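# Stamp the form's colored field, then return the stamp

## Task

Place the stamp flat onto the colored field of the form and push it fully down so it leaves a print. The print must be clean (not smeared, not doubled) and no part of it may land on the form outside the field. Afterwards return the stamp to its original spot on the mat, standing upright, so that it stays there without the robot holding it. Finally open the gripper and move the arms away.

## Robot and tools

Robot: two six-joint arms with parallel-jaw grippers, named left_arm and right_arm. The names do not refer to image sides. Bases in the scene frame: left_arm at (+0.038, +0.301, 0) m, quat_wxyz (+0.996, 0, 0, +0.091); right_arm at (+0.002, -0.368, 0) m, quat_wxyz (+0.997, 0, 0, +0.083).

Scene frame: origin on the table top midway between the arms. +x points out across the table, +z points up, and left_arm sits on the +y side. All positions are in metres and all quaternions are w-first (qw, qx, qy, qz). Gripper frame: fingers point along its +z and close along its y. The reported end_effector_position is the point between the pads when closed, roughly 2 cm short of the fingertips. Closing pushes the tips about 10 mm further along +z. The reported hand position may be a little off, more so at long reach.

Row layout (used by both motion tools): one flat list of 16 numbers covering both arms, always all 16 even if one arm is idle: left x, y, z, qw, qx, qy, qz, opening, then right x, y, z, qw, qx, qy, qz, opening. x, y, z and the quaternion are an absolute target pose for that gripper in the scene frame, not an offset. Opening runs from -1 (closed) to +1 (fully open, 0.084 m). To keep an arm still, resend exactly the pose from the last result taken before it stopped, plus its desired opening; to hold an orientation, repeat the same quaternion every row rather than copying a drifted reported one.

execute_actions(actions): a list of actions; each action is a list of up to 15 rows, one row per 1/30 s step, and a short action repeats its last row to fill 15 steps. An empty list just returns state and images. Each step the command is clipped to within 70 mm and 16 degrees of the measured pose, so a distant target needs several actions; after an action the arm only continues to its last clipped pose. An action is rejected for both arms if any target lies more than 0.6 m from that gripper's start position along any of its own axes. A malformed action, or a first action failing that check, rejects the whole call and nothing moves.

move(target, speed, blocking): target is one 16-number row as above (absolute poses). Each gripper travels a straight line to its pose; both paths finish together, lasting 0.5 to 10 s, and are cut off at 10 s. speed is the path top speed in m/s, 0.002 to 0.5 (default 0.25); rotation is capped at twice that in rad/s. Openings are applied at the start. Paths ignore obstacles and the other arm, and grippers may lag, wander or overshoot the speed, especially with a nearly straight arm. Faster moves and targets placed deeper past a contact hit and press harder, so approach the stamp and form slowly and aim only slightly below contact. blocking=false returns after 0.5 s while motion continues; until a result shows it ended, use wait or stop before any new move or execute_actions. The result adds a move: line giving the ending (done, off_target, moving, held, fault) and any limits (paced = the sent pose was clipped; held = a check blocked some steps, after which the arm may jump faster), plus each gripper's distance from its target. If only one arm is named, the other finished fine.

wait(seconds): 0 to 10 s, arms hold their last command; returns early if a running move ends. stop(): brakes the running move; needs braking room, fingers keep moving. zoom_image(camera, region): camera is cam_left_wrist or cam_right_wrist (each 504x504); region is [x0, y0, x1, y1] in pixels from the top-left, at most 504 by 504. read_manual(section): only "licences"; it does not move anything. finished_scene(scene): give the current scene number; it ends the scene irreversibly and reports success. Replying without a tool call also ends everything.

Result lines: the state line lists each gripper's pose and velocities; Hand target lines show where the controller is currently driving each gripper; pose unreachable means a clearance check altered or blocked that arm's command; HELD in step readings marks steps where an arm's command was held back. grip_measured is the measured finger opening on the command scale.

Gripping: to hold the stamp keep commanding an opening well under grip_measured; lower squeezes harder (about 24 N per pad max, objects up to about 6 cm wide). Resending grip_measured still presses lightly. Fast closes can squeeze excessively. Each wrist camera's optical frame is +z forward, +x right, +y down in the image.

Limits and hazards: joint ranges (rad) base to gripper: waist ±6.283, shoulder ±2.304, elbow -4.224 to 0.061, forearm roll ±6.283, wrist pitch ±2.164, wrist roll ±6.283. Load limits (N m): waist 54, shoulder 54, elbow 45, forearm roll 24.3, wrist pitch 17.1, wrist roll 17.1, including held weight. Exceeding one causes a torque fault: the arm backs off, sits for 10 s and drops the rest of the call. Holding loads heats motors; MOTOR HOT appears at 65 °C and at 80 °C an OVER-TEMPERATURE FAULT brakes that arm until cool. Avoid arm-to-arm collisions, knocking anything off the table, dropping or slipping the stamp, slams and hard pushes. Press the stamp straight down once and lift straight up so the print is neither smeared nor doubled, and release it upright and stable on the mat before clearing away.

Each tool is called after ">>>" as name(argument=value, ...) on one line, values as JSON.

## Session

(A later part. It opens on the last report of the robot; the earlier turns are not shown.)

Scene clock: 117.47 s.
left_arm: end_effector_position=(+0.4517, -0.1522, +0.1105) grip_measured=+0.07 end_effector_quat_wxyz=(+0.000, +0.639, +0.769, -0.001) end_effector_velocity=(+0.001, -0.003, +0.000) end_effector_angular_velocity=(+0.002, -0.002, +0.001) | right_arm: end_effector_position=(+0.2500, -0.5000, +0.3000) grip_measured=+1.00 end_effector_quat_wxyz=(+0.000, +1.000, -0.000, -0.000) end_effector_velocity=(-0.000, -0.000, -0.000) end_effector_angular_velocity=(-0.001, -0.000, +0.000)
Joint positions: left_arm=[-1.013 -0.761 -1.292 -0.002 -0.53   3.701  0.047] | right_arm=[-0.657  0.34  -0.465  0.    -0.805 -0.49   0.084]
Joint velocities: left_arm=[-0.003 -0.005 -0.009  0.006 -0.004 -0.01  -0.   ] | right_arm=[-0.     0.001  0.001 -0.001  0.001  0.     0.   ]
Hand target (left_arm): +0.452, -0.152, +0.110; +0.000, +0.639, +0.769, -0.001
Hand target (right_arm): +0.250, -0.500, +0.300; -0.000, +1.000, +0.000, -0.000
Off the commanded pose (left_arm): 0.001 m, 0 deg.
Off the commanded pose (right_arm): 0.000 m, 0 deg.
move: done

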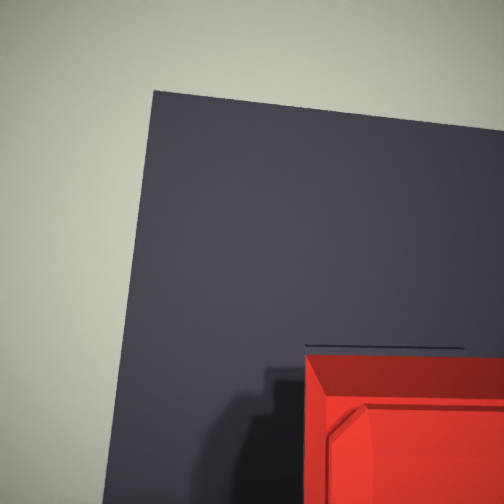

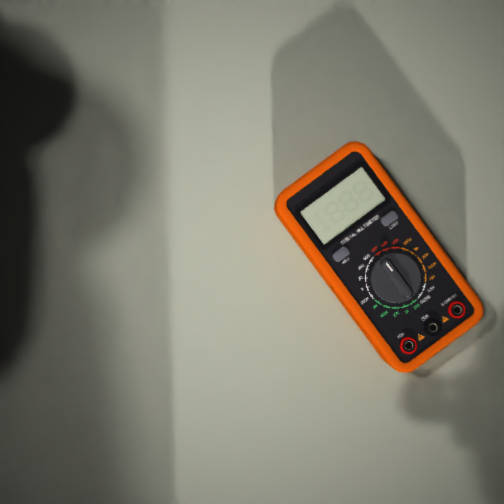

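>>> move(target=[0.451,-0.152,0.064,0,0.6394,0.7688,0,-0.8, 0.25,-0.5,0.3,0,1,0,0,1], speed=0.07)

Scene clock: 120.60 s.
left_arm: end_effector_position=(+0.4510, -0.1520, +0.0644) grip_measured=+0.07 end_effector_quat_wxyz=(-0.000, +0.639, +0.769, -0.000) end_effector_velocity=(+0.000, -0.000, -0.003) end_effector_angular_velocity=(-0.001, -0.001, +0.000) | right_arm: end_effector_position=(+0.2500, -0.5000, +0.3000) grip_measured=+1.00 end_effector_quat_wxyz=(+0.000, +1.000, +0.000, -0.000) end_effector_velocity=(+0.000, -0.000, +0.000) end_effector_angular_velocity=(+0.000, -0.000, -0.001)
Joint positions: left_arm=[-1.014 -0.84  -1.299 -0.    -0.46   3.698  0.047] | right_arm=[-0.657  0.34  -0.465  0.    -0.805 -0.49   0.084]
Joint velocities: left_arm=[ 0.    -0.006 -0.001  0.     0.006 -0.    -0.   ] | right_arm=[ 0.    -0.    -0.001  0.    -0.     0.     0.   ]
Hand target (left_arm): +0.451, -0.152, +0.064; -0.000, +0.639, +0.769, -0.000
Hand target (right_arm): +0.250, -0.500, +0.300; +0.000, +1.000, -0.000, -0.000
Off the commanded pose (left_arm): 0.000 m, 0 deg.
Off the commanded pose (right_arm): 0.000 m, 0 deg.
move: done

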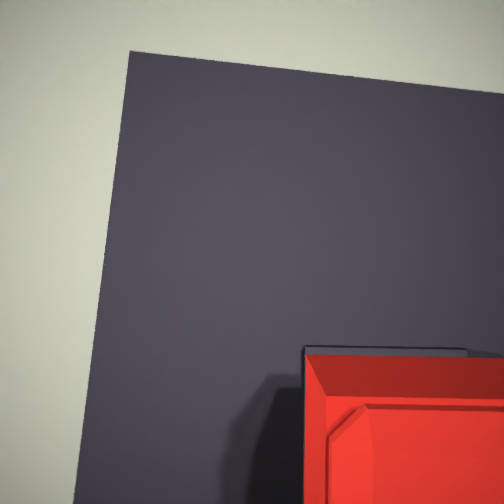

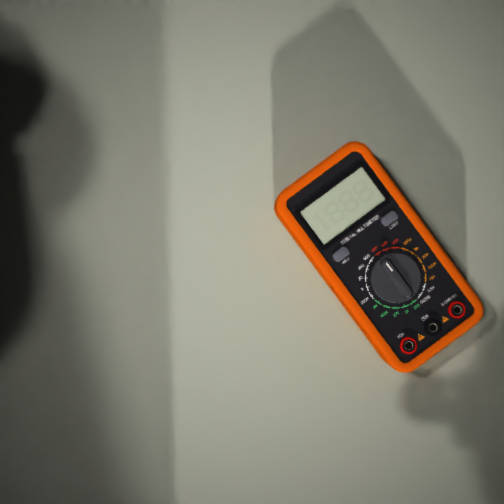

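Matches the expected (129,48). Settle and release.

>>> move(target=[0.451,-0.152,0.061,0,0.6394,0.7688,0,-0.8, 0.25,-0.5,0.3,0,1,0,0,1], speed=0.02)

>>> move(target=[0.451,-0.152,0.061,0,0.6394,0.7688,0,1, 0.25,-0.5,0.3,0,1,0,0,1])

>>> move(target=[0.451,-0.152,0.15,0,0.6394,0.7688,0,1, 0.25,-0.5,0.3,0,1,0,0,1], speed=0.2)

>>> move(target=[0.45,0.05,0.3,0,0.6394,0.7688,0,1, 0.25,-0.5,0.3,0,1,0,0,1], speed=0.3)

Scene clock: 124.07 s.
left_arm: end_effector_position=(+0.4510, -0.1521, +0.0611) grip_measured=+0.07 end_effector_quat_wxyz=(+0.000, +0.639, +0.769, -0.000) end_effector_velocity=(+0.001, +0.000, -0.001) end_effector_angular_velocity=(-0.000, -0.001, -0.001) | right_arm: end_effector_position=(+0.2500, -0.5000, +0.3000) grip_measured=+1.00 end_effector_quat_wxyz=(-0.000, +1.000, +0.000, -0.000) end_effector_velocity=(+0.000, -0.000, +0.000) end_effector_angular_velocity=(-0.000, +0.000, +0.001)
Joint positions: left_arm=[-1.014 -0.846 -1.3   -0.    -0.454  3.698  0.047] | right_arm=[-0.657  0.34  -0.465  0.    -0.805 -0.49   0.084]
Joint velocities: left_arm=[ 0.001 -0.002 -0.001  0.002  0.003 -0.    -0.   ] | right_arm=[-0.    -0.001 -0.001 -0.     0.    -0.001  0.   ]
Hand target (left_arm): +0.451, -0.152, +0.061; -0.000, +0.639, +0.769, -0.000
Hand target (right_arm): +0.250, -0.500, +0.300; -0.000, +1.000, +0.000, -0.000
Off the commanded pose (left_arm): 0.000 m, 0 deg.
Off the commanded pose (right_arm): 0.000 m, 0 deg.
move: done

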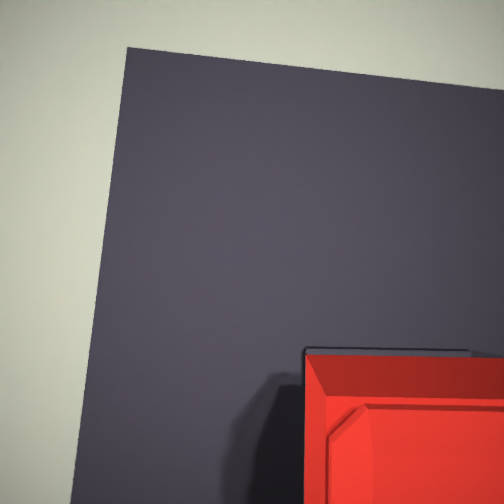

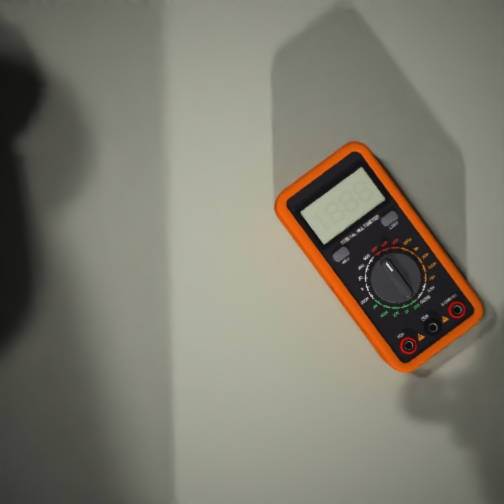

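Scene clock: 124.77 s.
left_arm: end_effector_position=(+0.4510, -0.1520, +0.0610) grip_measured=+1.00 end_effector_quat_wxyz=(+0.000, +0.639, +0.769, -0.000) end_effector_velocity=(+0.000, -0.000, +0.000) end_effector_angular_velocity=(-0.000, +0.000, +0.001) | right_arm: end_effector_position=(+0.2500, -0.5000, +0.3000) grip_measured=+1.00 end_effector_quat_wxyz=(-0.000, +1.000, -0.000, -0.000) end_effector_velocity=(+0.001, -0.000, +0.001) end_effector_angular_velocity=(-0.002, -0.003, +0.001)
Joint positions: left_arm=[-1.014 -0.846 -1.3    0.    -0.454  3.698  0.084] | right_arm=[-0.657  0.34  -0.465  0.    -0.805 -0.49   0.084]
Joint velocities: left_arm=[ 0.     0.    -0.001 -0.001 -0.001  0.     0.   ] | right_arm=[ 0.     0.003 -0.001 -0.     0.    -0.    -0.   ]
Hand target (left_arm): +0.451, -0.152, +0.061; -0.000, +0.639, +0.769, -0.000
Hand target (right_arm): +0.250, -0.500, +0.300; -0.000, +1.000, +0.000, +0.000
Off the commanded pose (left_arm): 0.000 m, 0 deg.
Off the commanded pose (right_arm): 0.000 m, 0 deg.
move: done

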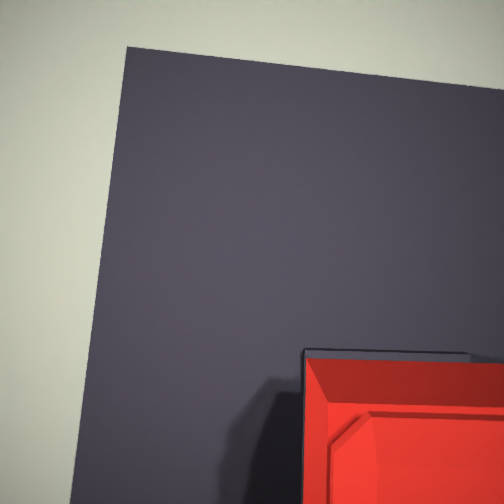

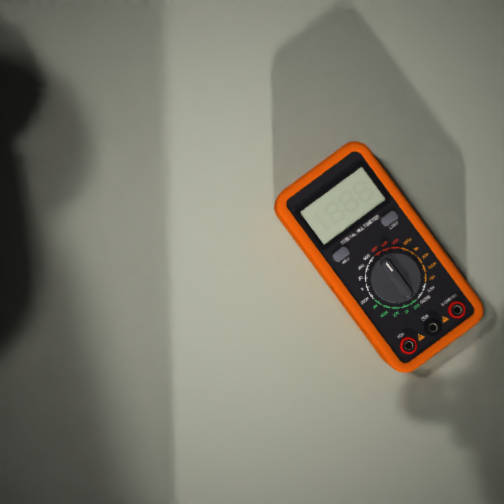

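Scene clock: 125.77 s.
left_arm: end_effector_position=(+0.4508, -0.1517, +0.1497) grip_measured=+1.00 end_effector_quat_wxyz=(-0.000, +0.639, +0.769, +0.000) end_effector_velocity=(-0.000, -0.000, +0.002) end_effector_angular_velocity=(-0.001, -0.000, +0.001) | right_arm: end_effector_position=(+0.2500, -0.5000, +0.3000) grip_measured=+1.00 end_effector_quat_wxyz=(-0.000, +1.000, +0.000, -0.000) end_effector_velocity=(-0.000, +0.000, -0.001) end_effector_angular_velocity=(+0.002, +0.003, -0.000)
Joint positions: left_arm=[-1.014 -0.697 -1.292  0.001 -0.595  3.697  0.084] | right_arm=[-0.657  0.34  -0.465  0.    -0.805 -0.49   0.084]
Joint velocities: left_arm=[-0.     0.004  0.001 -0.001 -0.002 -0.     0.   ] | right_arm=[-0.    -0.002  0.     0.    -0.001  0.     0.   ]
Hand target (left_arm): +0.451, -0.152, +0.150; +0.000, +0.639, +0.769, +0.000
Hand target (right_arm): +0.250, -0.500, +0.300; -0.000, +1.000, +0.000, -0.000
Off the commanded pose (left_arm): 0.000 m, 0 deg.
Off the commanded pose (right_arm): 0.000 m, 0 deg.
move: done

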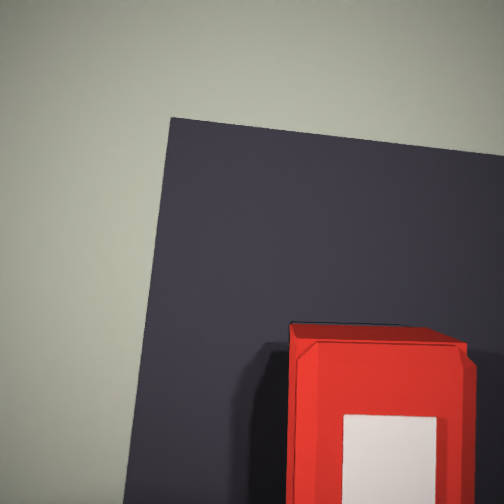

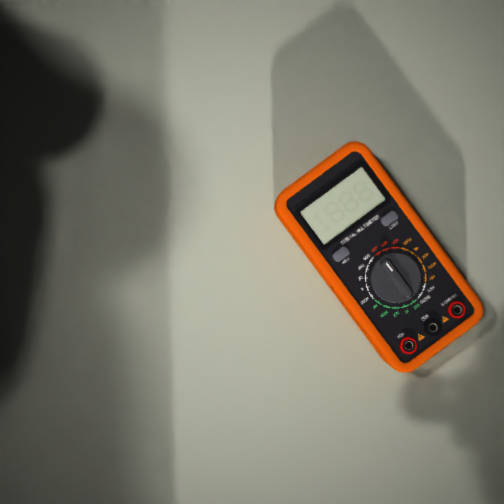

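Scene clock: 127.27 s.
left_arm: end_effector_position=(+0.4492, +0.0504, +0.2996) grip_measured=+1.00 end_effector_quat_wxyz=(-0.000, +0.639, +0.769, +0.001) end_effector_velocity=(+0.001, +0.001, +0.003) end_effector_angular_velocity=(-0.002, -0.002, +0.001) | right_arm: end_effector_position=(+0.2500, -0.5000, +0.3000) grip_measured=+1.00 end_effector_quat_wxyz=(+0.000, +1.000, +0.000, -0.000) end_effector_velocity=(-0.000, +0.000, -0.000) end_effector_angular_velocity=(+0.000, +0.001, -0.000)
Joint positions: left_arm=[-0.731 -0.202 -0.971  0.002 -0.769  3.98   0.084] | right_arm=[-0.657  0.34  -0.465  0.    -0.805 -0.49   0.084]
Joint velocities: left_arm=[ 0.003  0.004 -0.002 -0.001 -0.003  0.003 -0.   ] | right_arm=[-0.     0.     0.     0.    -0.001  0.    -0.   ]
Hand target (left_arm): +0.449, +0.051, +0.300; -0.000, +0.639, +0.769, +0.001
Hand target (right_arm): +0.250, -0.500, +0.300; +0.000, +1.000, -0.000, -0.000
Off the commanded pose (left_arm): 0.001 m, 0 deg.
Off the commanded pose (right_arm): 0.000 m, 0 deg.
move: done

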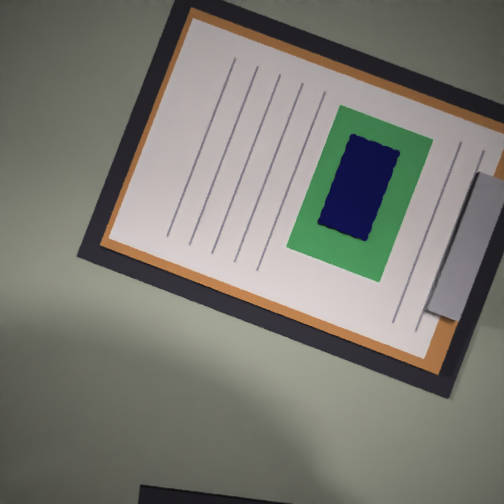

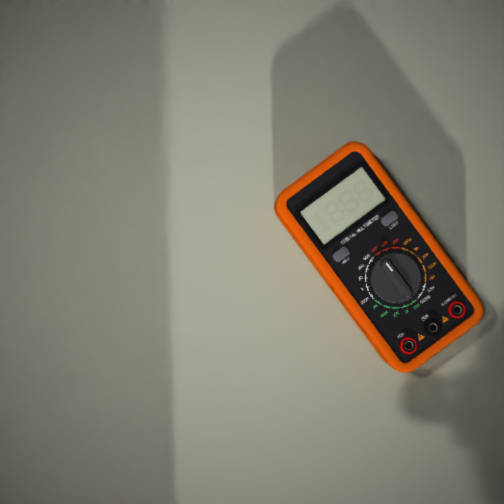

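Print is centred and the stamp is back.

>>> finished_scene(scene=1)

The scene is finished: the task was done.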